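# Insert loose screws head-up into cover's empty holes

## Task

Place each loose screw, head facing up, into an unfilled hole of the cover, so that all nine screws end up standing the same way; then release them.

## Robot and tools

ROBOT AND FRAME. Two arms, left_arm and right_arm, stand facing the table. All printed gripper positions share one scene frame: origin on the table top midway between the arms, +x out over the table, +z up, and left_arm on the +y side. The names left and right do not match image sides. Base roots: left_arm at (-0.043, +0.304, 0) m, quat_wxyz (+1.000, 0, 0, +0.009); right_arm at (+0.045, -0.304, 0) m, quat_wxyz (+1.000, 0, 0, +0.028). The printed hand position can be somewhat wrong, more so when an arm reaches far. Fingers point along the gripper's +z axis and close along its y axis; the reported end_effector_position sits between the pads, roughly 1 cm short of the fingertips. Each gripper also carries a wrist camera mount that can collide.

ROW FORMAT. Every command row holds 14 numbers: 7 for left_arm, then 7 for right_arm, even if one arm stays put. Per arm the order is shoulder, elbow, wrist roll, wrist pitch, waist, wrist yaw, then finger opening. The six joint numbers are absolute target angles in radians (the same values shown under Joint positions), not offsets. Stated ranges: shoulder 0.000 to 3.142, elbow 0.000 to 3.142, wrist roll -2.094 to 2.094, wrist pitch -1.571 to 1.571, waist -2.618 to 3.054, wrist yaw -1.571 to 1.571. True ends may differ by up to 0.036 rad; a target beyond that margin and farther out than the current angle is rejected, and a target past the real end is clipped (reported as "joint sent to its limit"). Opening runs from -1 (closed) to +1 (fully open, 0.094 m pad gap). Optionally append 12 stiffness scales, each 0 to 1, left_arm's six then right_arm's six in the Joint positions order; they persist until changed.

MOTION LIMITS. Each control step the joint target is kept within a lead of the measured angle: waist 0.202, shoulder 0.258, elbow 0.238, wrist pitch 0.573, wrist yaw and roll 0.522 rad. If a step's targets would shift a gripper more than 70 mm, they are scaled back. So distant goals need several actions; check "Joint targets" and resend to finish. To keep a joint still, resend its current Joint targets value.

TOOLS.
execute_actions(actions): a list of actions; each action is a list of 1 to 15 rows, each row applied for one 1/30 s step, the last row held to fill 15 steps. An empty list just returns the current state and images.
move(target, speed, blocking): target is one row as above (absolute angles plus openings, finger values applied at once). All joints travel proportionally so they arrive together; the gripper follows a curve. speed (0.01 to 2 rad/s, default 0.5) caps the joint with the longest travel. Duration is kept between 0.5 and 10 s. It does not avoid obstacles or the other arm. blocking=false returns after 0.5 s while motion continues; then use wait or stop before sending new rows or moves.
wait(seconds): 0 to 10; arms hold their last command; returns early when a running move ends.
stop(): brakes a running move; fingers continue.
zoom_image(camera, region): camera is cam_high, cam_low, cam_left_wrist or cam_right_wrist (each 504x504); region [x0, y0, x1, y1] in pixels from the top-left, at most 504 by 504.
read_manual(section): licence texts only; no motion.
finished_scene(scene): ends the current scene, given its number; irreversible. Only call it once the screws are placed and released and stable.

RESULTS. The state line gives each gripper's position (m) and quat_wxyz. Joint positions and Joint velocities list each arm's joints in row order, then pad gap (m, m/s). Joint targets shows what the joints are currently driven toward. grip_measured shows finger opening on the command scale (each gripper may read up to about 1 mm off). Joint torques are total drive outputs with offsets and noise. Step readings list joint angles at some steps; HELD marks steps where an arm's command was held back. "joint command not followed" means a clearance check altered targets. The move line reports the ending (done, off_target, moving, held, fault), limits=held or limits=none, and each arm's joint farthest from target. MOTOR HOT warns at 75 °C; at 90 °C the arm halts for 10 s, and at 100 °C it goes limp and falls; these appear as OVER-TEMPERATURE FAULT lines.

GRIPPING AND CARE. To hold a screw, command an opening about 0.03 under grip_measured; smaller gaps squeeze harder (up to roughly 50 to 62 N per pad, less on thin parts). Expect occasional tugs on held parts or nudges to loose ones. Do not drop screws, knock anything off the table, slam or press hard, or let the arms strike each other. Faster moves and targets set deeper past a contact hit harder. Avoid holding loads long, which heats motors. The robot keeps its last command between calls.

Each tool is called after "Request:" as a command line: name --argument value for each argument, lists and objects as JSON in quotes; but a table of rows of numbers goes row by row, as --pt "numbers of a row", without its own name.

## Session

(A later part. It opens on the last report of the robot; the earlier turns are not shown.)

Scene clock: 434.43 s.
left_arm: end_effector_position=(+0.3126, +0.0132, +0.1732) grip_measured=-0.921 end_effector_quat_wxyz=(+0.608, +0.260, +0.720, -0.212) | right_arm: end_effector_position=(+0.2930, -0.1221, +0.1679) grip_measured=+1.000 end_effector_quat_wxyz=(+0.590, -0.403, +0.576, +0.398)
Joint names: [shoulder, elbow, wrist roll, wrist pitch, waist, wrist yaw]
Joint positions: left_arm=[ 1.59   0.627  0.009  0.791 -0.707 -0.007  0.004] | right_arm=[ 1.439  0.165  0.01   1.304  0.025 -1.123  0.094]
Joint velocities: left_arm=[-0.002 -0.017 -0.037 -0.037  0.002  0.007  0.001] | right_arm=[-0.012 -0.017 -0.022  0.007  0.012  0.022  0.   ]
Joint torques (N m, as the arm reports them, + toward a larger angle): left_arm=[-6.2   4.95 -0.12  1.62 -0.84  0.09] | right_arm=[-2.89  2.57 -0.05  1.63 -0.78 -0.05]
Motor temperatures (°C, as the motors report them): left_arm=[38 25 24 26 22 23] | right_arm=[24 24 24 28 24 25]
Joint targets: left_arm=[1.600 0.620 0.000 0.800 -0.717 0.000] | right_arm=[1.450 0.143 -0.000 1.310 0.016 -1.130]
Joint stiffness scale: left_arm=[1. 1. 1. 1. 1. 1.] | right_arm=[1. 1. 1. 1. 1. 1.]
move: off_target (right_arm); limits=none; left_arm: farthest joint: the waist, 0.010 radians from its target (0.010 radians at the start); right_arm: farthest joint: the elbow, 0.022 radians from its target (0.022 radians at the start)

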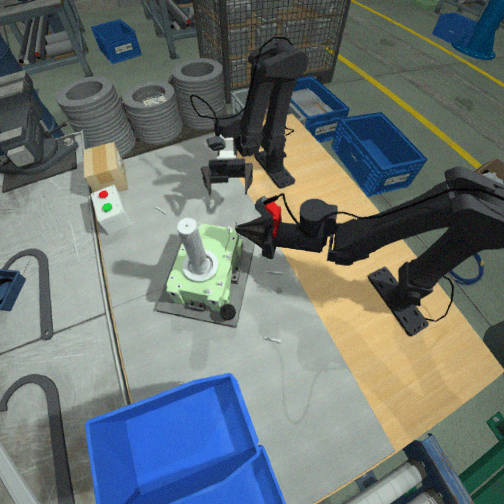

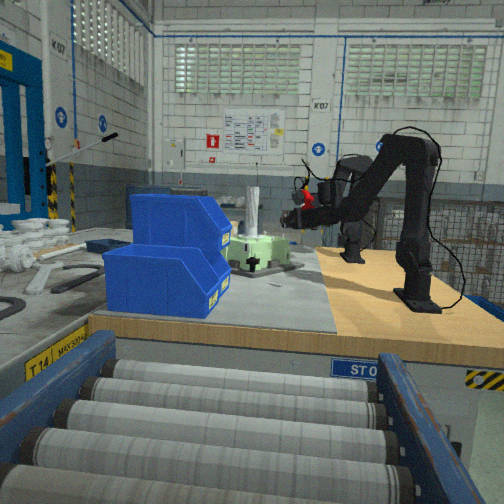

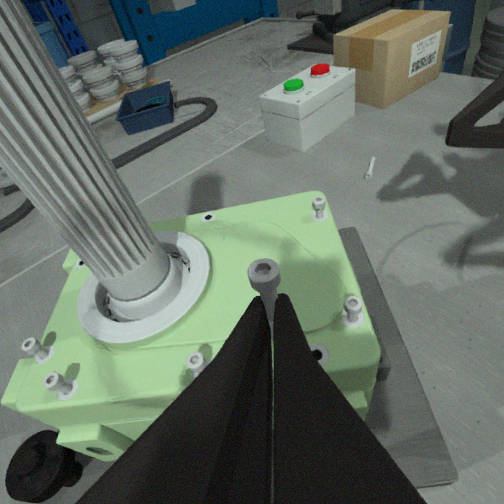

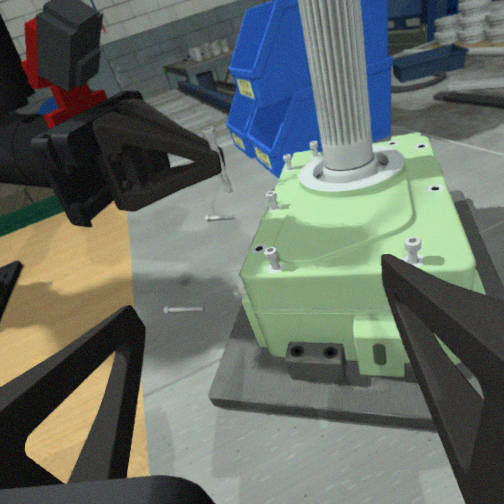

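Request:
move --target '[1.835, 0.69, -0.01, 0.985, -0.742, 0.007, -0.95, 1.45, 0.143, 0, 1.31, 0.016, -1.13, 1]' --speed 0.3

Request:
zoom_image --camera "cam_right_wrist" --region '[170, 130, 350, 310]'

Request:
zoom_image --camera "cam_high" --region '[190, 200, 290, 280]'

Request:
zoom_image --camera "cam_low" --region '[230, 190, 330, 280]'

Scene clock: 461.80 s.
left_arm: end_effector_position=(+0.3246, -0.0114, +0.1323) grip_measured=-0.921 end_effector_quat_wxyz=(+0.603, +0.266, +0.718, -0.223) | right_arm: end_effector_position=(+0.2930, -0.1221, +0.1679) grip_measured=+1.000 end_effector_quat_wxyz=(+0.590, -0.403, +0.576, +0.398)
Joint names: [shoulder, elbow, wrist roll, wrist pitch, waist, wrist yaw]
Joint positions: left_arm=[ 1.818  0.668  0.     0.976 -0.729 -0.002  0.004] | right_arm=[ 1.439  0.165  0.01   1.304  0.025 -1.123  0.094]
Joint velocities: left_arm=[-0.007  0.007 -0.007 -0.007 -0.007 -0.037 -0.001] | right_arm=[ 0.017 -0.012 -0.051 -0.022  0.022 -0.007  0.   ]
Joint torques (N m, as the arm reports them, + toward a larger angle): left_arm=[-7.    6.4  -0.12  1.64 -1.15  0.12] | right_arm=[-2.98  2.49 -0.02  1.64 -0.86 -0.03]
Motor temperatures (°C, as the motors report them): left_arm=[34 26 24 30 22 23] | right_arm=[24 23 24 29 24 25]
Joint targets: left_arm=[1.835 0.690 -0.010 0.985 -0.742 0.007] | right_arm=[1.450 0.143 0.000 1.310 0.016 -1.130]
Joint stiffness scale: left_arm=[1. 1. 1. 1. 1. 1.] | right_arm=[1. 1. 1. 1. 1. 1.]
move: off_target (left_arm, right_arm); limits=none; left_arm: farthest joint: the elbow, 0.022 radians from its target (0.063 radians at the start); right_arm: farthest joint: the elbow, 0.022 radians from its target (0.022 radians at the start)

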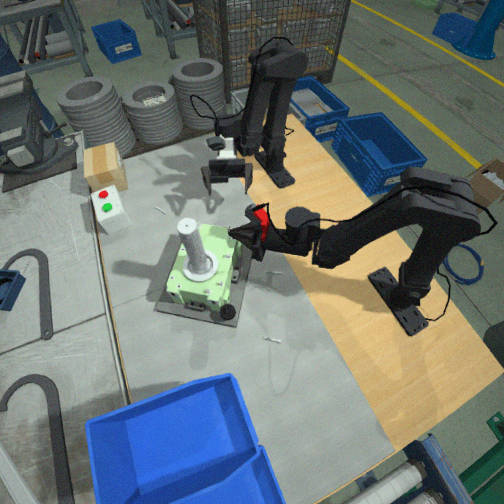

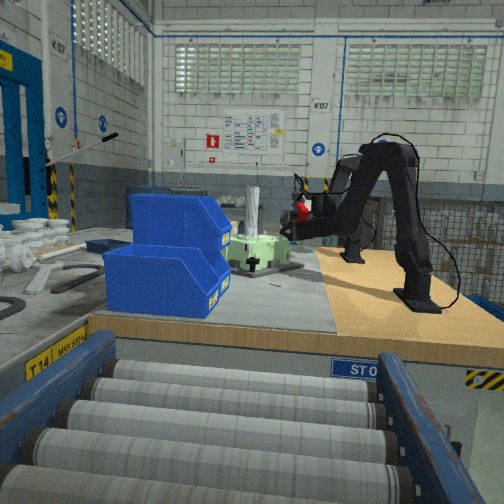

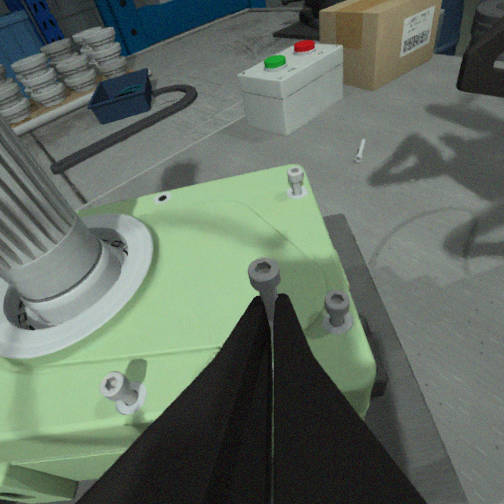

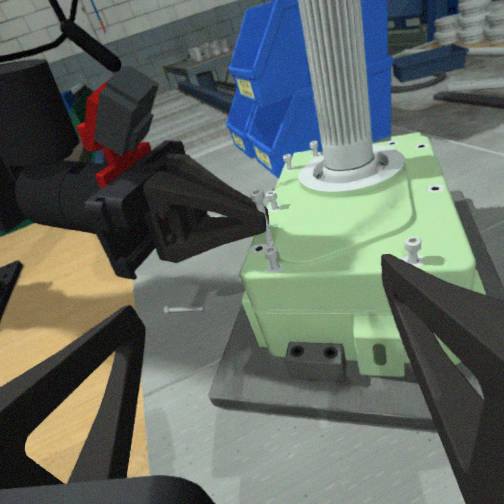

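Region (170, 130, 350, 310) of cam_right_wrist's 504x504 image, scaled by 2.800, with more detail than that image has.

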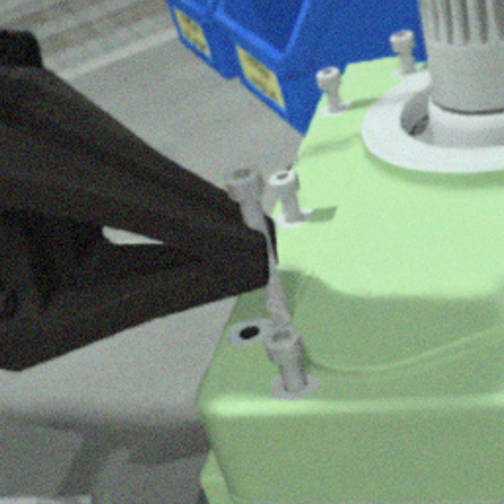

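Region (190, 200, 290, 280) of cam_high's 504x504 image, scaled by 5.040, with more detail than that image has; it fills the top 403 rows of this view, and the rest is white.

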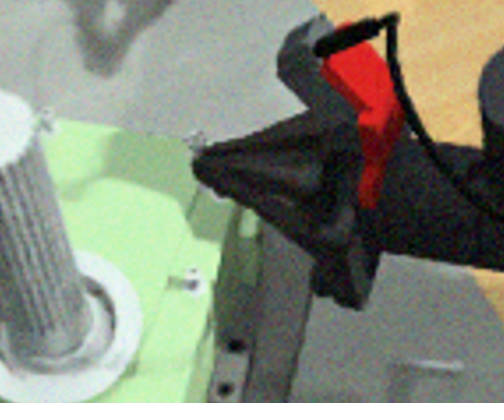

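Region (230, 190, 330, 280) of cam_low's 504x504 image, scaled by 5.040, with more detail than that image has; it fills the top 454 rows of this view, and the rest is white.

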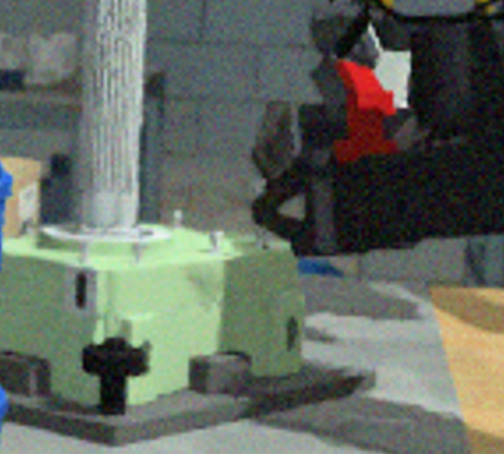

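Request:
move --target '[1.757, 0.69, -0.01, 0.985, -0.742, 0.007, -0.95, 1.45, 0.143, 0, 1.31, 0.016, -1.13, 1]' --speed 0.1

Request:
move --target '[1.757, 0.624, -0.01, 0.985, -0.742, 0.007, -0.95, 1.45, 0.143, 0, 1.31, 0.016, -1.13, 1]' --speed 0.1

Request:
zoom_image --camera "cam_right_wrist" --region '[200, 170, 320, 290]'

Scene clock: 478.73 s.
left_arm: end_effector_position=(+0.3238, -0.0113, +0.1496) grip_measured=-0.921 end_effector_quat_wxyz=(+0.616, +0.262, +0.706, -0.229) | right_arm: end_effector_position=(+0.2930, -0.1221, +0.1679) grip_measured=+1.000 end_effector_quat_wxyz=(+0.590, -0.403, +0.576, +0.398)
Joint names: [shoulder, elbow, wrist roll, wrist pitch, waist, wrist yaw]
Joint positions: left_arm=[ 1.783  0.668 -0.     0.979 -0.729 -0.     0.004] | right_arm=[ 1.439  0.165  0.01   1.304  0.025 -1.123  0.094]
Joint velocities: left_arm=[-0.022 -0.002 -0.022 -0.022  0.002 -0.037  0.   ] | right_arm=[-0.007  0.012 -0.022 -0.037 -0.017 -0.022  0.   ]
Joint torques (N m, as the arm reports them, + toward a larger angle): left_arm=[-10.7    6.57  -0.12   1.6   -1.11   0.08] | right_arm=[-3.07  2.42 -0.05  1.63 -0.73 -0.05]
Motor temperatures (°C, as the motors report them): left_arm=[34 26 24 31 22 23] | right_arm=[24 23 24 29 24 25]
Joint targets: left_arm=[1.757 0.690 -0.010 0.985 -0.742 0.007] | right_arm=[1.450 0.143 0.000 1.310 0.016 -1.130]
Joint stiffness scale: left_arm=[1. 1. 1. 1. 1. 1.] | right_arm=[1. 1. 1. 1. 1. 1.]
move: off_target (left_arm, right_arm); limits=none; left_arm: farthest joint: the shoulder, 0.026 radians from its target (0.061 radians at the start); right_arm: farthest joint: the elbow, 0.022 radians from its target (0.022 radians at the start)

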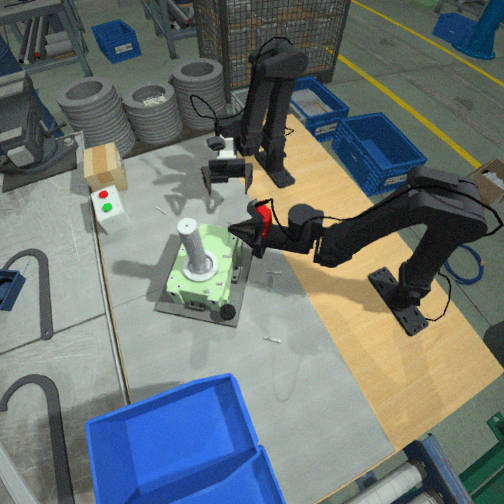

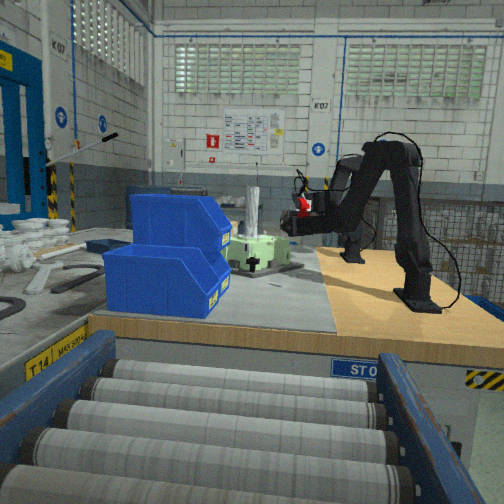

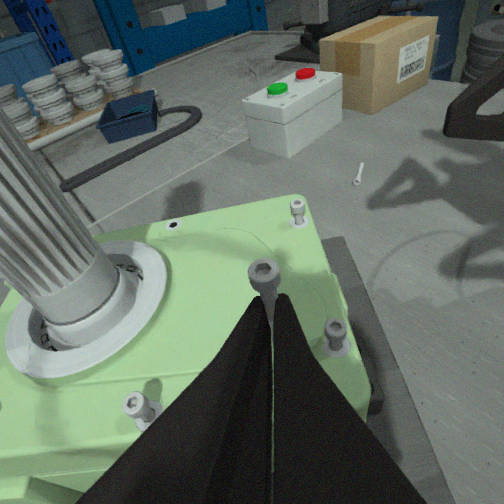

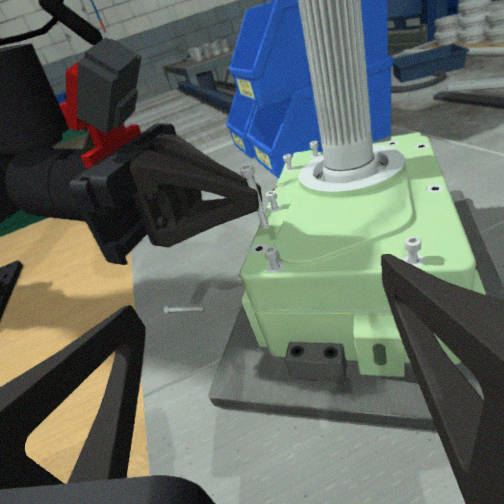

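Scene clock: 479.50 s.
left_arm: end_effector_position=(+0.3182, -0.0064, +0.1370) grip_measured=-0.921 end_effector_quat_wxyz=(+0.606, +0.265, +0.716, -0.225) | right_arm: end_effector_position=(+0.2930, -0.1221, +0.1679) grip_measured=+1.000 end_effector_quat_wxyz=(+0.590, -0.403, +0.576, +0.398)
Joint names: [shoulder, elbow, wrist roll, wrist pitch, waist, wrist yaw]
Joint positions: left_arm=[ 1.783  0.636 -0.001  0.981 -0.729 -0.     0.004] | right_arm=[ 1.439  0.165  0.01   1.304  0.025 -1.123  0.094]
Joint velocities: left_arm=[-0.012 -0.007 -0.037  0.007  0.002  0.007 -0.   ] | right_arm=[-0.022 -0.002  0.007  0.051 -0.007 -0.037  0.   ]
Joint torques (N m, as the arm reports them, + toward a larger angle): left_arm=[-10.59   3.96  -0.12   1.6   -1.07   0.1 ] | right_arm=[-2.98  2.45 -0.06  1.63 -0.82 -0.06]
Motor temperatures (°C, as the motors report them): left_arm=[34 26 24 31 22 23] | right_arm=[24 23 24 29 24 25]
Joint targets: left_arm=[1.757 0.624 -0.010 0.985 -0.742 0.007] | right_arm=[1.450 0.143 -0.000 1.310 0.016 -1.130]
Joint stiffness scale: left_arm=[1. 1. 1. 1. 1. 1.] | right_arm=[1. 1. 1. 1. 1. 1.]
move: off_target (left_arm, right_arm); limits=none; left_arm: farthest joint: the shoulder, 0.026 radians from its target (0.026 radians at the start); right_arm: farthest joint: the elbow, 0.022 radians from its target (0.022 radians at the start)

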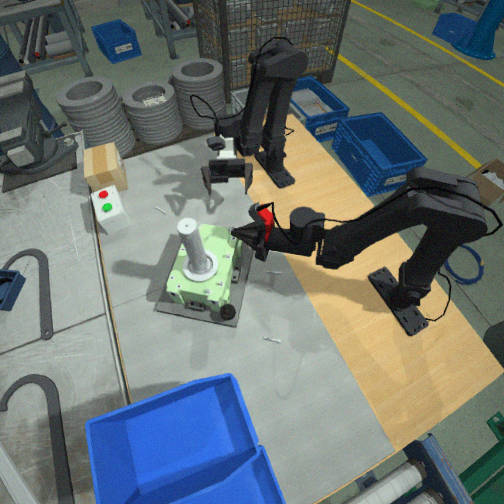

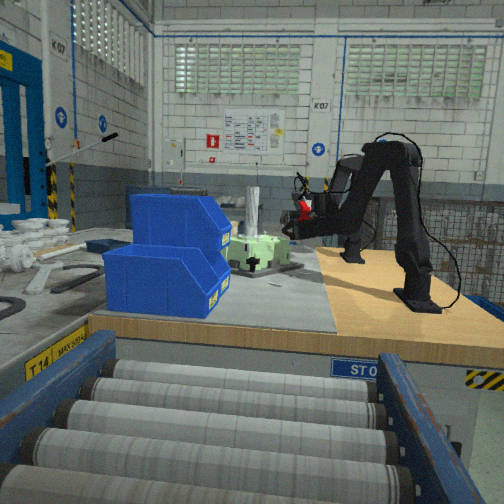

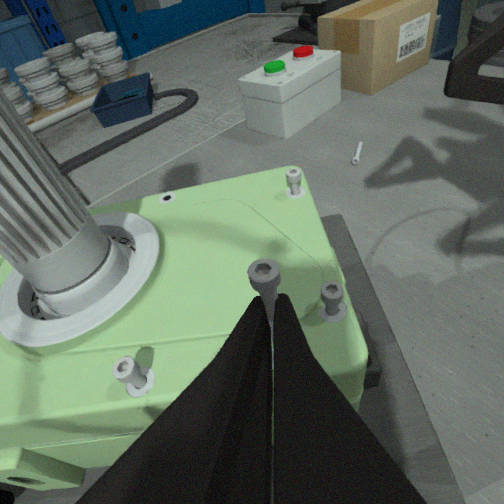

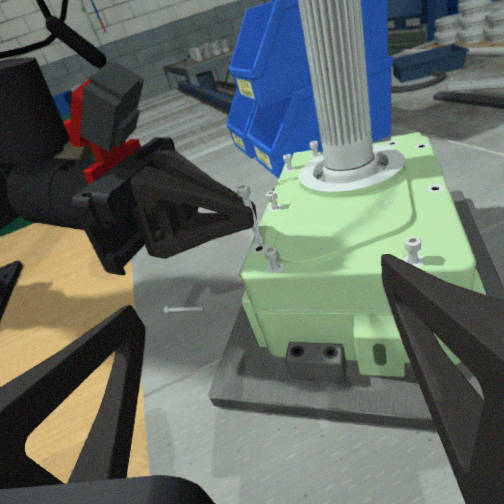

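Region (200, 170, 320, 290) of cam_right_wrist's 504x504 image, scaled by 4.200, with more detail than that image has.

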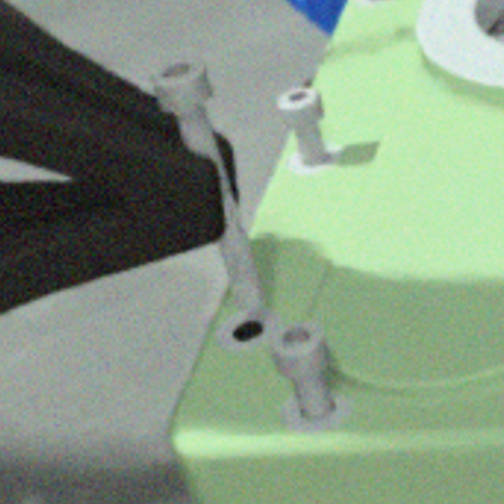

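Request:
move --target '[1.757, 0.617, -0.01, 0.985, -0.742, 0.007, -0.95, 1.45, 0.143, 0, 1.31, 0.016, -1.13, 1]' --speed 0.03

Request:
zoom_image --camera "cam_right_wrist" --region '[200, 170, 320, 290]'

Request:
zoom_image --camera "cam_high" --region '[200, 210, 270, 270]'

Scene clock: 489.17 s.
left_arm: end_effector_position=(+0.3182, -0.0064, +0.1370) grip_measured=-0.921 end_effector_quat_wxyz=(+0.606, +0.265, +0.716, -0.225) | right_arm: end_effector_position=(+0.2930, -0.1220, +0.1679) grip_measured=+1.000 end_effector_quat_wxyz=(+0.590, -0.403, +0.576, +0.398)
Joint names: [shoulder, elbow, wrist roll, wrist pitch, waist, wrist yaw]
Joint positions: left_arm=[ 1.783  0.636 -0.001  0.981 -0.729 -0.     0.004] | right_arm=[ 1.439  0.165  0.01   1.304  0.025 -1.123  0.094]
Joint velocities: left_arm=[ 0.007  0.022  0.007  0.051  0.002  0.051 -0.   ] | right_arm=[-0.007  0.017  0.022  0.022 -0.002 -0.051  0.   ]
Joint torques (N m, as the arm reports them, + toward a larger angle): left_arm=[-10.62   3.5   -0.13   1.59  -1.11   0.1 ] | right_arm=[-2.98  2.54 -0.06  1.65 -0.78 -0.07]
Motor temperatures (°C, as the motors report them): left_arm=[35 26 24 31 22 23] | right_arm=[24 23 24 29 24 25]
Joint targets: left_arm=[1.757 0.617 -0.010 0.985 -0.742 0.007] | right_arm=[1.450 0.143 0.000 1.310 0.016 -1.130]
Joint stiffness scale: left_arm=[1. 1. 1. 1. 1. 1.] | right_arm=[1. 1. 1. 1. 1. 1.]
move: off_target (left_arm, right_arm); limits=none; left_arm: farthest joint: the shoulder, 0.026 radians from its target (0.026 radians at the start); right_arm: farthest joint: the elbow, 0.022 radians from its target (0.022 radians at the start)

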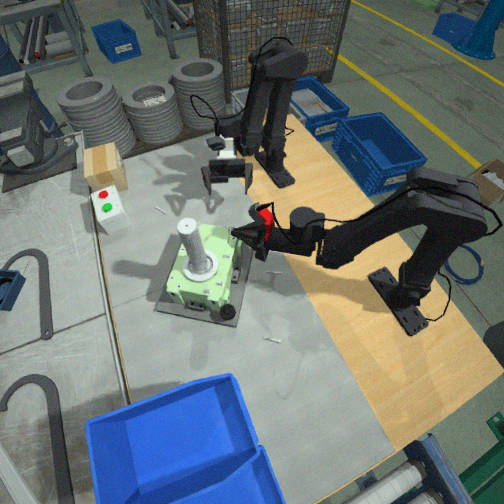

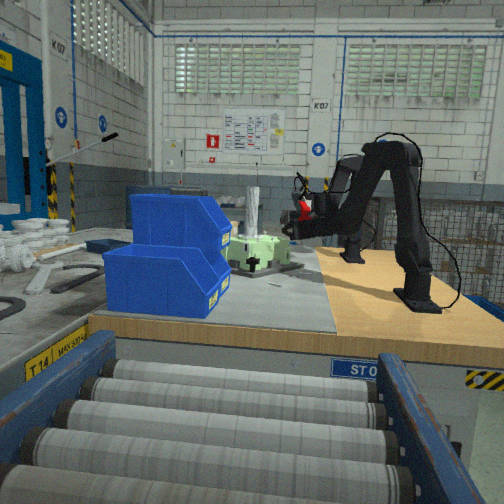

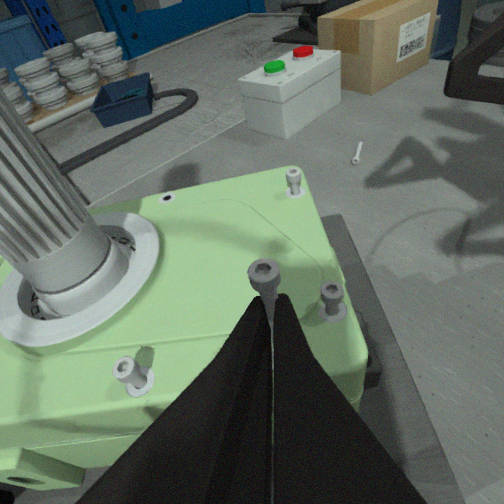

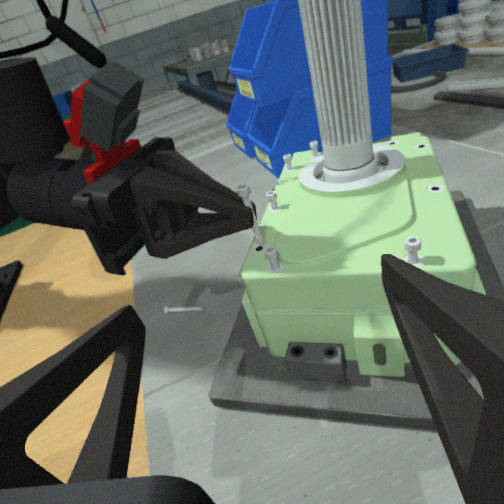

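Region (200, 170, 320, 290) of cam_right_wrist's 504x504 image, scaled by 4.200, with more detail than that image has.

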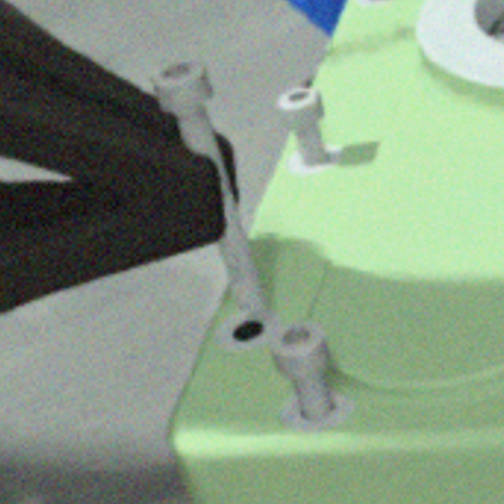

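Region (200, 210, 270, 270) of cam_high's 504x504 image, scaled by 7.200, with more detail than that image has; it fills the top 432 rows of this view, and the rest is white.

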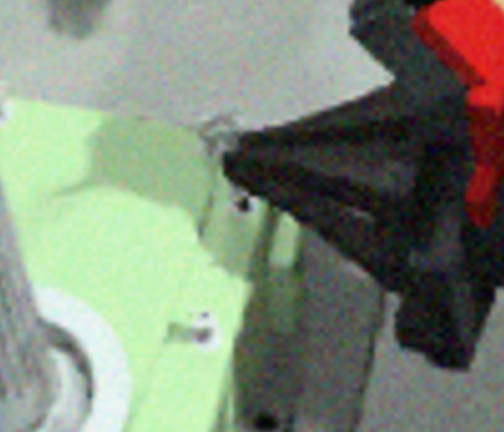

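Request:
execute_actions --actions '[[[1.757, 0.605, -0.01, 0.985, -0.742, 0.007, -0.95, 1.45, 0.143, 0, 1.31, 0.016, -1.13, 1],[1.757, 0.605, -0.01, 0.985, -0.742, 0.007, -0.95, 1.45, 0.143, 0, 1.31, 0.016, -1.13, 1],[1.757, 0.617, -0.01, 0.985, -0.742, 0.007, -0.95, 1.45, 0.143, 0, 1.31, 0.016, -1.13, 1]]]'

Request:
zoom_image --camera "cam_right_wrist" --region '[200, 170, 320, 290]'

Scene clock: 494.97 s.
left_arm: end_effector_position=(+0.3162, -0.0047, +0.1330) grip_measured=-0.921 end_effector_quat_wxyz=(+0.602, +0.266, +0.718, -0.224) | right_arm: end_effector_position=(+0.2930, -0.1220, +0.1679) grip_measured=+1.000 end_effector_quat_wxyz=(+0.590, -0.403, +0.576, +0.398)
Joint names: [shoulder, elbow, wrist roll, wrist pitch, waist, wrist yaw]
Joint positions: left_arm=[ 1.783  0.625 -0.001  0.983 -0.729 -0.     0.004] | right_arm=[ 1.439  0.165  0.01   1.304  0.025 -1.123  0.094]
Joint velocities: left_arm=[-0.002 -0.002  0.051 -0.022  0.017  0.095 -0.   ] | right_arm=[-0.012 -0.012 -0.022 -0.051 -0.002  0.037  0.   ]
Joint torques (N m, as the arm reports them, + toward a larger angle): left_arm=[-10.52   4.31  -0.13   1.56  -1.12   0.1 ] | right_arm=[-2.81  2.56 -0.05  1.67 -0.98 -0.03]
Motor temperatures (°C, as the motors report them): left_arm=[36 26 24 31 22 23] | right_arm=[24 23 24 29 24 25]
Joint targets: left_arm=[1.757 0.617 -0.010 0.985 -0.742 0.007] | right_arm=[1.450 0.143 -0.000 1.310 0.016 -1.130]
Joint stiffness scale: left_arm=[1. 1. 1. 1. 1. 1.] | right_arm=[1. 1. 1. 1. 1. 1.]
Step readings (joint positions):
0: left_arm=[1.783 0.636 -0.001 0.981 -0.729 -0.000] | right_arm=[1.439 0.165 0.010 1.304 0.025 -1.123]
1: left_arm=[1.783 0.634 -0.001 0.982 -0.729 -0.000] | right_arm=[1.439 0.165 0.010 1.304 0.025 -1.123]
2: left_arm=[1.783 0.630 -0.001 0.984 -0.729 -0.000] | right_arm=[1.439 0.165 0.010 1.304 0.025 -1.123]
4: left_arm=[1.783 0.625 -0.001 0.983 -0.729 -0.000] | right_arm=[1.439 0.165 0.010 1.304 0.025 -1.123]
8: left_arm=[1.783 0.625 -0.001 0.983 -0.729 -0.000] | right_arm=[1.439 0.165 0.010 1.304 0.025 -1.123]
15: Joint positions above

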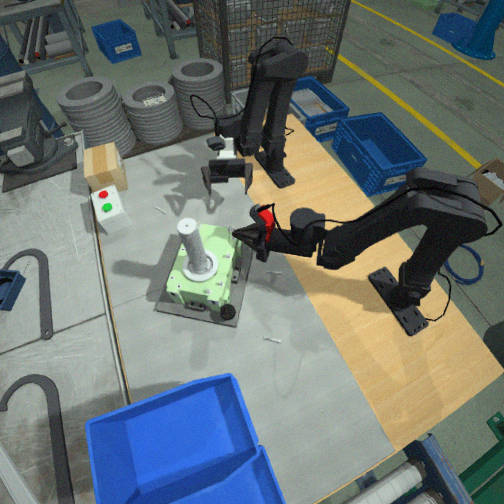

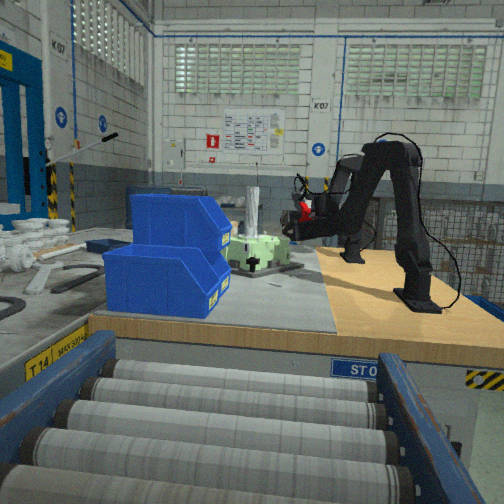

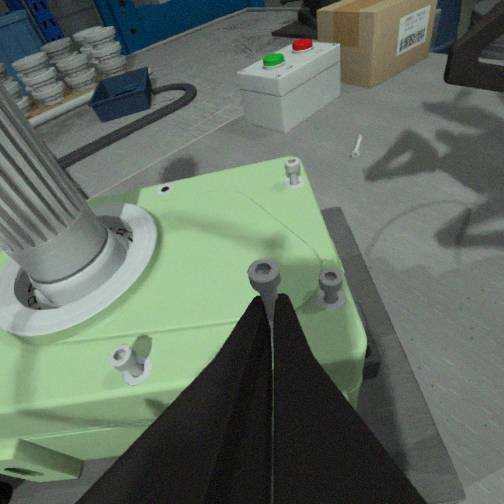

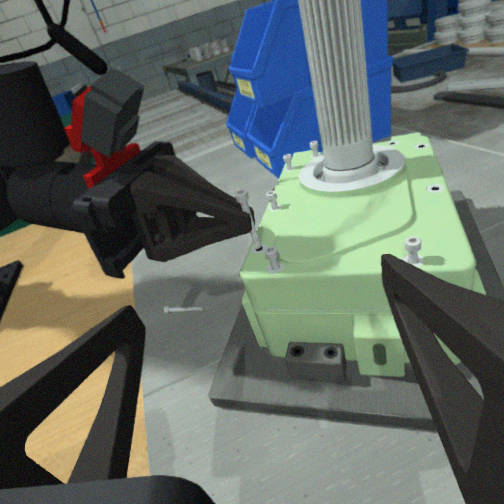

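Region (200, 170, 320, 290) of cam_right_wrist's 504x504 image, scaled by 4.200, with more detail than that image has.

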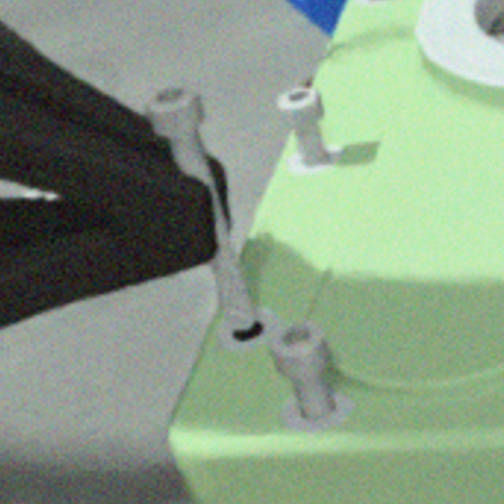

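Request:
execute_actions --actions '[[[1.79, 0.617, -0.01, 0.998, -0.742, 0.007, -0.95, 1.45, 0.143, 0, 1.31, 0.016, -1.13, 1]],[[1.82, 0.617, -0.01, 0.998, -0.742, 0.007, -0.95, 1.45, 0.143, 0, 1.31, 0.016, -1.13, 1],[1.82, 0.617, -0.01, 0.998, -0.742, 0.007, -0.95, 1.45, 0.143, 0, 1.31, 0.016, -1.13, 1],[1.806, 0.617, -0.01, 0.998, -0.742, 0.007, -0.95, 1.45, 0.143, 0, 1.31, 0.016, -1.13, 1]]]'

Request:
zoom_image --camera "cam_right_wrist" --region '[200, 170, 320, 290]'

Scene clock: 508.07 s.
left_arm: end_effector_position=(+0.3164, -0.0057, +0.1314) grip_measured=-0.921 end_effector_quat_wxyz=(+0.603, +0.267, +0.717, -0.225) | right_arm: end_effector_position=(+0.2930, -0.1220, +0.1679) grip_measured=+1.000 end_effector_quat_wxyz=(+0.590, -0.403, +0.576, +0.398)
Joint names: [shoulder, elbow, wrist roll, wrist pitch, waist, wrist yaw]
Joint positions: left_arm=[ 1.795  0.625 -0.001  0.998 -0.73   0.002  0.004] | right_arm=[ 1.439  0.165  0.01   1.304  0.025 -1.123  0.094]
Joint velocities: left_arm=[-0.002  0.017 -0.007 -0.051  0.007  0.007  0.001] | right_arm=[-0.002  0.007 -0.095 -0.051 -0.027 -0.037  0.   ]
Joint torques (N m, as the arm reports them, + toward a larger angle): left_arm=[-7.23  4.19 -0.12  1.56 -1.07  0.08] | right_arm=[-2.86  2.46 -0.07  1.63 -0.81 -0.02]
Motor temperatures (°C, as the motors report them): left_arm=[36 25 24 32 22 23] | right_arm=[24 23 24 30 24 25]
Joint targets: left_arm=[1.806 0.617 -0.010 0.998 -0.742 0.007] | right_arm=[1.450 0.143 -0.000 1.310 0.016 -1.130]
Joint stiffness scale: left_arm=[1. 1. 1. 1. 1. 1.] | right_arm=[1. 1. 1. 1. 1. 1.]
Step readings (joint positions; steps 1 to 15: 1st action; 16 to 30: 2nd action):
0: left_arm=[1.783 0.625 -0.001 0.983 -0.729 -0.000] | right_arm=[1.439 0.165 0.010 1.304 0.025 -1.123]
1: left_arm=[1.783 0.625 -0.001 0.983 -0.729 -0.000] | right_arm=[1.439 0.165 0.010 1.304 0.025 -1.123]
2: left_arm=[1.783 0.625 -0.001 0.984 -0.729 -0.000] | right_arm=[1.439 0.165 0.010 1.304 0.025 -1.123]
4: left_arm=[1.783 0.625 -0.001 0.986 -0.729 -0.000] | right_arm=[1.439 0.165 0.010 1.304 0.025 -1.123]
8: left_arm=[1.783 0.625 -0.001 0.988 -0.729 -0.000] | right_arm=[1.439 0.165 0.010 1.304 0.025 -1.123]
15: left_arm=[1.783 0.625 -0.001 0.989 -0.729 -0.000] | right_arm=[1.439 0.165 0.010 1.304 0.025 -1.123]
16: left_arm=[1.785 0.625 -0.001 0.991 -0.729 0.000] | right_arm=[1.439 0.165 0.010 1.304 0.025 -1.123]
17: left_arm=[1.790 0.625 -0.001 0.994 -0.729 0.000] | right_arm=[1.439 0.165 0.010 1.304 0.025 -1.123]
19: left_arm=[1.795 0.625 -0.001 0.998 -0.729 0.002] | right_arm=[1.439 0.165 0.010 1.304 0.025 -1.123]
23: left_arm=[1.795 0.625 -0.001 0.998 -0.730 0.002] | right_arm=[1.439 0.165 0.010 1.304 0.025 -1.123]
30: Joint positions above

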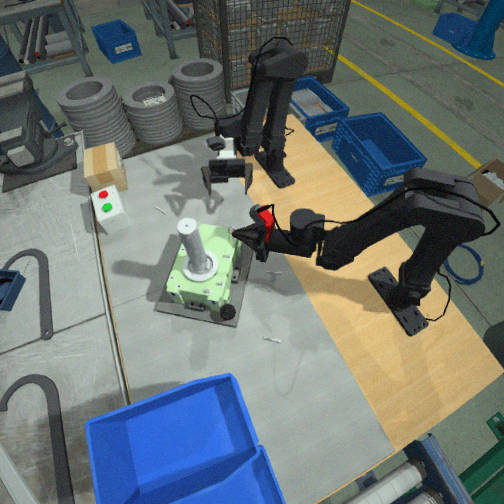

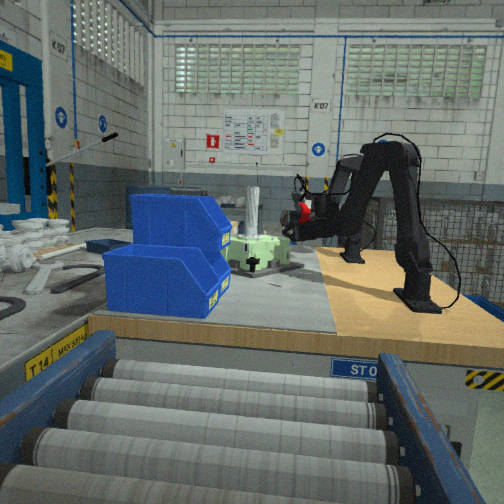

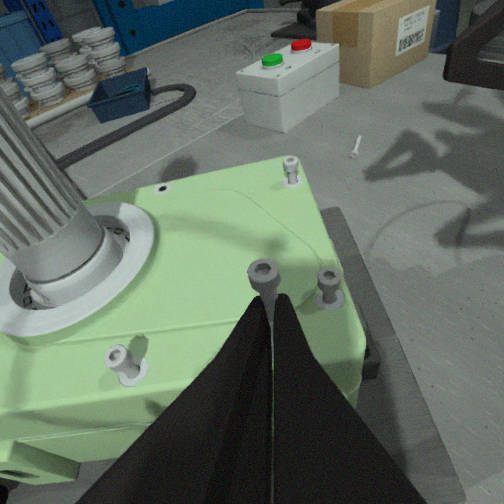

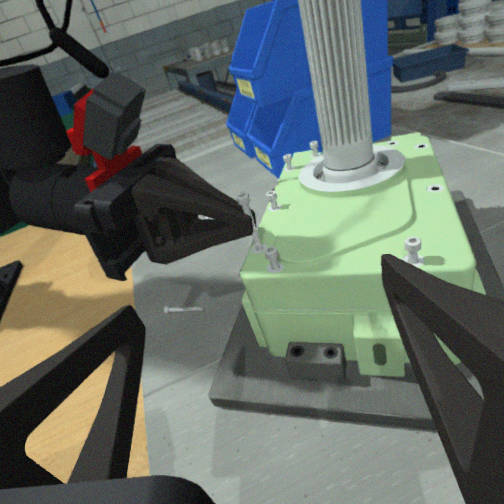

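Region (200, 170, 320, 290) of cam_right_wrist's 504x504 image, scaled by 4.200, with more detail than that image has.

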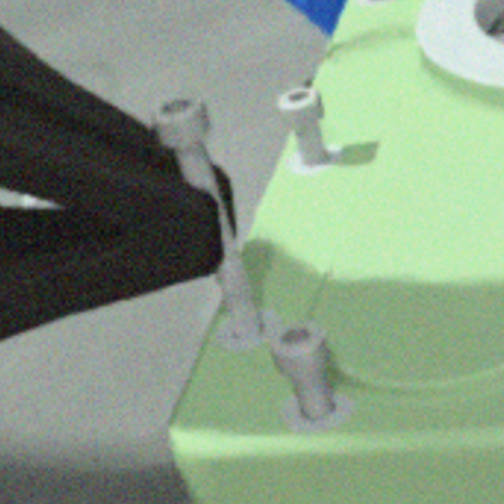

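Request:
execute_actions --actions '[[[1.815, 0.617, -0.01, 1.002, -0.742, 0.007, -0.95, 1.45, 0.143, 0, 1.31, 0.016, -1.13, 1],[1.826, 0.617, -0.01, 1.004, -0.742, 0.007, -0.95, 1.45, 0.143, 0, 1.31, 0.016, -1.13, 1],[1.815, 0.617, -0.01, 1.006, -0.742, 0.007, -0.95, 1.45, 0.143, 0, 1.31, 0.016, -1.13, 1],[1.816, 0.617, -0.01, 1.007, -0.742, 0.007, -0.95, 1.45, 0.143, 0, 1.31, 0.016, -1.13, 1],[1.817, 0.617, -0.01, 1.008, -0.742, 0.007, -0.95, 1.45, 0.143, 0, 1.31, 0.016, -1.13, 1],[1.818, 0.617, -0.01, 1.009, -0.742, 0.007, -0.95, 1.45, 0.143, 0, 1.31, 0.016, -1.13, 1],[1.819, 0.617, -0.01, 1.010, -0.742, 0.007, -0.95, 1.45, 0.143, 0, 1.31, 0.016, -1.13, 1],[1.820, 0.617, -0.01, 1.011, -0.742, 0.007, -0.95, 1.45, 0.143, 0, 1.31, 0.016, -1.13, 1],[1.821, 0.617, -0.01, 1.012, -0.742, 0.007, -0.95, 1.45, 0.143, 0, 1.31, 0.016, -1.13, 1],[1.822, 0.617, -0.01, 1.012, -0.742, 0.007, -0.95, 1.45, 0.143, 0, 1.31, 0.016, -1.13, 1]]]'

Request:
zoom_image --camera "cam_right_wrist" --region '[200, 170, 320, 290]'

Scene clock: 528.50 s.
left_arm: end_effector_position=(+0.3167, -0.0059, +0.1263) grip_measured=-0.921 end_effector_quat_wxyz=(+0.600, +0.268, +0.720, -0.224) | right_arm: end_effector_position=(+0.2930, -0.1220, +0.1679) grip_measured=+1.000 end_effector_quat_wxyz=(+0.590, -0.403, +0.576, +0.398)
Joint names: [shoulder, elbow, wrist roll, wrist pitch, waist, wrist yaw]
Joint positions: left_arm=[ 1.808  0.625 -0.001  1.002 -0.73   0.002  0.004] | right_arm=[ 1.439  0.165  0.01   1.304  0.025 -1.123  0.094]
Joint velocities: left_arm=[ 0.012 -0.002 -0.066 -0.022  0.002  0.007  0.001] | right_arm=[-0.007 -0.012 -0.022  0.081 -0.002 -0.022  0.   ]
Joint torques (N m, as the arm reports them, + toward a larger angle): left_arm=[-7.1   4.15 -0.12  1.64 -1.09  0.08] | right_arm=[-2.88  2.62 -0.04  1.67 -0.76 -0.02]
Motor temperatures (°C, as the motors report them): left_arm=[35 25 24 32 22 23] | right_arm=[24 23 24 30 24 25]
Joint targets: left_arm=[1.822 0.617 -0.010 1.012 -0.742 0.007] | right_arm=[1.450 0.143 -0.000 1.310 0.016 -1.130]
Joint stiffness scale: left_arm=[1. 1. 1. 1. 1. 1.] | right_arm=[1. 1. 1. 1. 1. 1.]
Step readings (joint positions):
0: left_arm=[1.795 0.625 -0.001 0.998 -0.730 0.002] | right_arm=[1.439 0.165 0.010 1.304 0.025 -1.123]
1: left_arm=[1.795 0.625 -0.001 0.998 -0.730 0.002] | right_arm=[1.439 0.165 0.010 1.304 0.025 -1.123]
2: left_arm=[1.796 0.625 -0.001 0.999 -0.730 0.002] | right_arm=[1.439 0.165 0.010 1.304 0.025 -1.123]
4: left_arm=[1.801 0.625 -0.001 1.001 -0.730 0.002] | right_arm=[1.439 0.165 0.010 1.304 0.025 -1.123]
8: left_arm=[1.805 0.625 -0.001 1.001 -0.730 0.002] | right_arm=[1.439 0.165 0.010 1.304 0.025 -1.123]
15: Joint positions above

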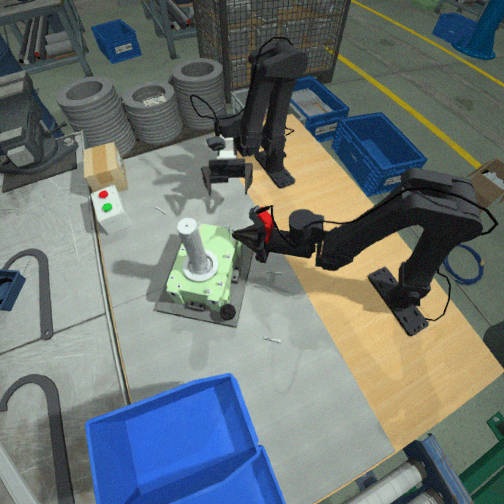

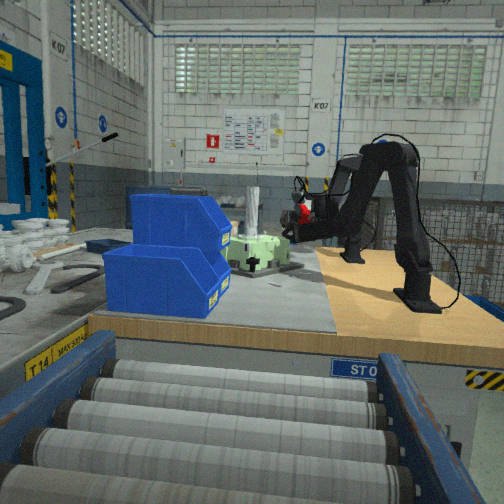

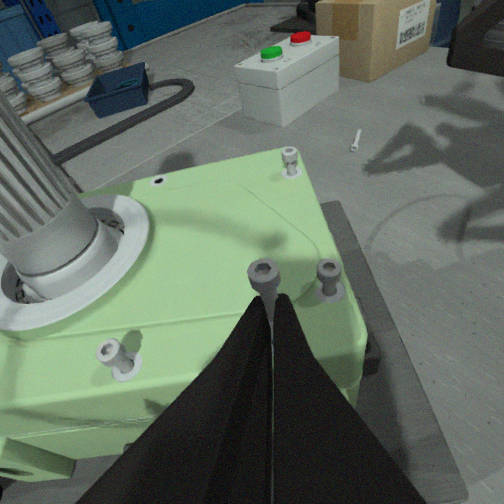

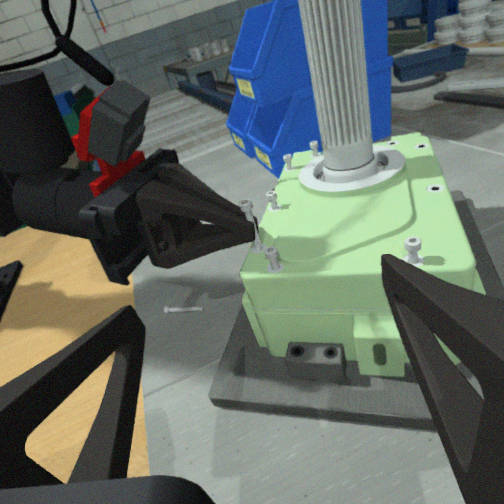

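Region (200, 170, 320, 290) of cam_right_wrist's 504x504 image, scaled by 4.200, with more detail than that image has.

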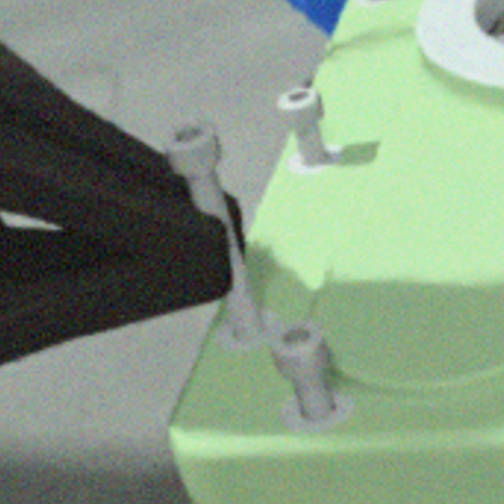

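Request:
execute_actions --actions '[[[1.828, 0.617, -0.01, 1.016, -0.742, 0.007, -0.95, 1.45, 0.143, 0, 1.31, 0.016, -1.13, 1],[1.839, 0.617, -0.01, 1.017, -0.742, 0.007, -0.95, 1.45, 0.143, 0, 1.31, 0.016, -1.13, 1],[1.828, 0.617, -0.01, 1.018, -0.742, 0.007, -0.95, 1.45, 0.143, 0, 1.31, 0.016, -1.13, 1],[1.829, 0.617, -0.01, 1.019, -0.742, 0.007, -0.95, 1.45, 0.143, 0, 1.31, 0.016, -1.13, 1],[1.830, 0.617, -0.01, 1.020, -0.742, 0.007, -0.95, 1.45, 0.143, 0, 1.31, 0.016, -1.13, 1],[1.831, 0.617, -0.01, 1.021, -0.742, 0.007, -0.95, 1.45, 0.143, 0, 1.31, 0.016, -1.13, 1],[1.832, 0.617, -0.01, 1.022, -0.742, 0.007, -0.95, 1.45, 0.143, 0, 1.31, 0.016, -1.13, 1],[1.833, 0.617, -0.01, 1.022, -0.742, 0.007, -0.95, 1.45, 0.143, 0, 1.31, 0.016, -1.13, 1],[1.834, 0.617, -0.01, 1.022, -0.742, 0.007, -0.95, 1.45, 0.143, 0, 1.31, 0.016, -1.13, 1],[1.835, 0.617, -0.01, 1.022, -0.742, 0.007, -0.95, 1.45, 0.143, 0, 1.31, 0.016, -1.13, 1],[1.836, 0.617, -0.01, 1.022, -0.742, 0.007, -0.95, 1.45, 0.143, 0, 1.31, 0.016, -1.13, 1],[1.837, 0.617, -0.01, 1.022, -0.742, 0.007, -0.95, 1.45, 0.143, 0, 1.31, 0.016, -1.13, 1]]]'

Request:
zoom_image --camera "cam_right_wrist" --region '[200, 170, 320, 290]'

Scene clock: 542.60 s.
left_arm: end_effector_position=(+0.3171, -0.0063, +0.1249) grip_measured=-0.921 end_effector_quat_wxyz=(+0.601, +0.268, +0.719, -0.224) | right_arm: end_effector_position=(+0.2930, -0.1220, +0.1679) grip_measured=+1.000 end_effector_quat_wxyz=(+0.590, -0.403, +0.576, +0.398)
Joint names: [shoulder, elbow, wrist roll, wrist pitch, waist, wrist yaw]
Joint positions: left_arm=[ 1.817  0.625 -0.001  1.014 -0.73   0.002  0.004] | right_arm=[ 1.439  0.165  0.01   1.304  0.025 -1.123  0.094]
Joint velocities: left_arm=[ 0.002  0.017 -0.051  0.007 -0.012  0.022 -0.   ] | right_arm=[-0.002 -0.007 -0.066 -0.022 -0.007  0.022  0.   ]
Joint torques (N m, as the arm reports them, + toward a larger angle): left_arm=[-6.56  4.11 -0.11  1.63 -1.06  0.08] | right_arm=[-2.86  2.56 -0.05  1.65 -0.76 -0.01]
Motor temperatures (°C, as the motors report them): left_arm=[34 25 24 33 22 23] | right_arm=[24 23 24 30 24 25]
Joint targets: left_arm=[1.837 0.617 -0.010 1.022 -0.742 0.007] | right_arm=[1.450 0.143 0.000 1.310 0.016 -1.130]
Joint stiffness scale: left_arm=[1. 1. 1. 1. 1. 1.] | right_arm=[1. 1. 1. 1. 1. 1.]
Step readings (joint positions):
0: left_arm=[1.808 0.625 -0.001 1.003 -0.730 0.002] | right_arm=[1.439 0.165 0.010 1.304 0.025 -1.123]
1: left_arm=[1.808 0.625 -0.001 1.003 -0.730 0.002] | right_arm=[1.439 0.165 0.010 1.304 0.025 -1.123]
2: left_arm=[1.810 0.625 -0.001 1.005 -0.730 0.002] | right_arm=[1.439 0.165 0.010 1.304 0.025 -1.123]
4: left_arm=[1.813 0.625 -0.001 1.008 -0.730 0.002] | right_arm=[1.439 0.165 0.010 1.304 0.025 -1.123]
8: left_arm=[1.815 0.625 -0.001 1.010 -0.730 0.002] | right_arm=[1.439 0.165 0.010 1.304 0.025 -1.123]
15: Joint positions above

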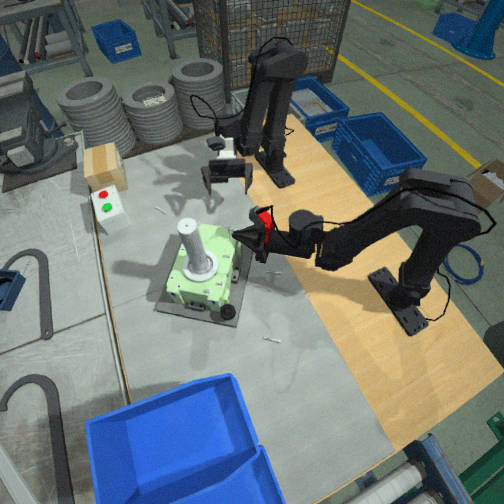

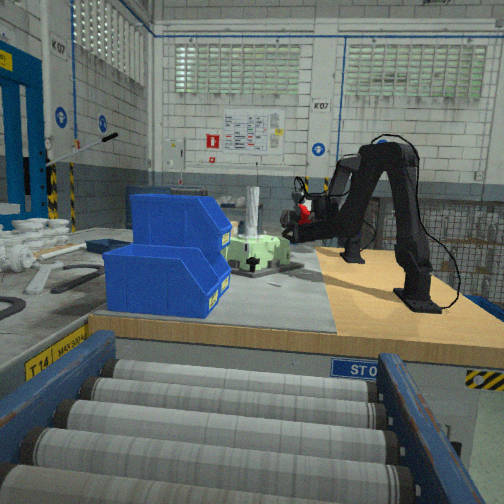

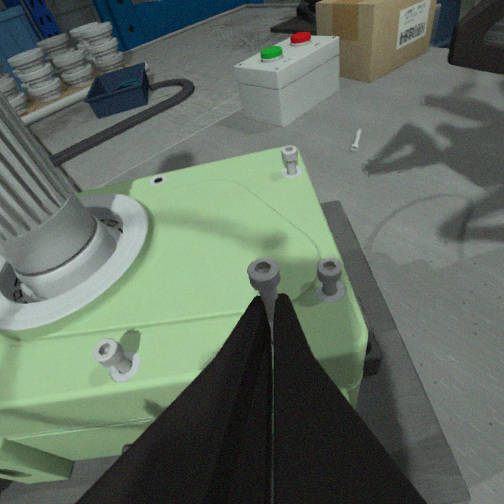

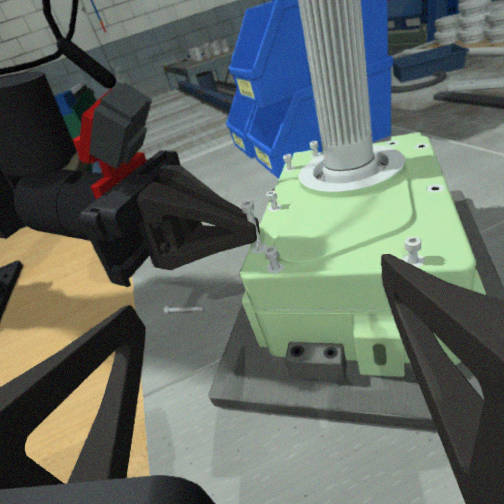

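Region (200, 170, 320, 290) of cam_right_wrist's 504x504 image, scaled by 4.200, with more detail than that image has.

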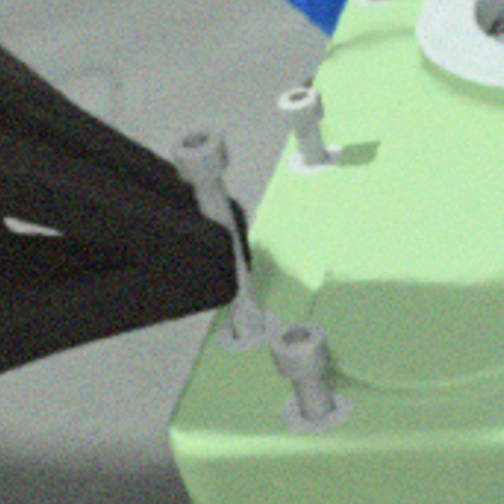

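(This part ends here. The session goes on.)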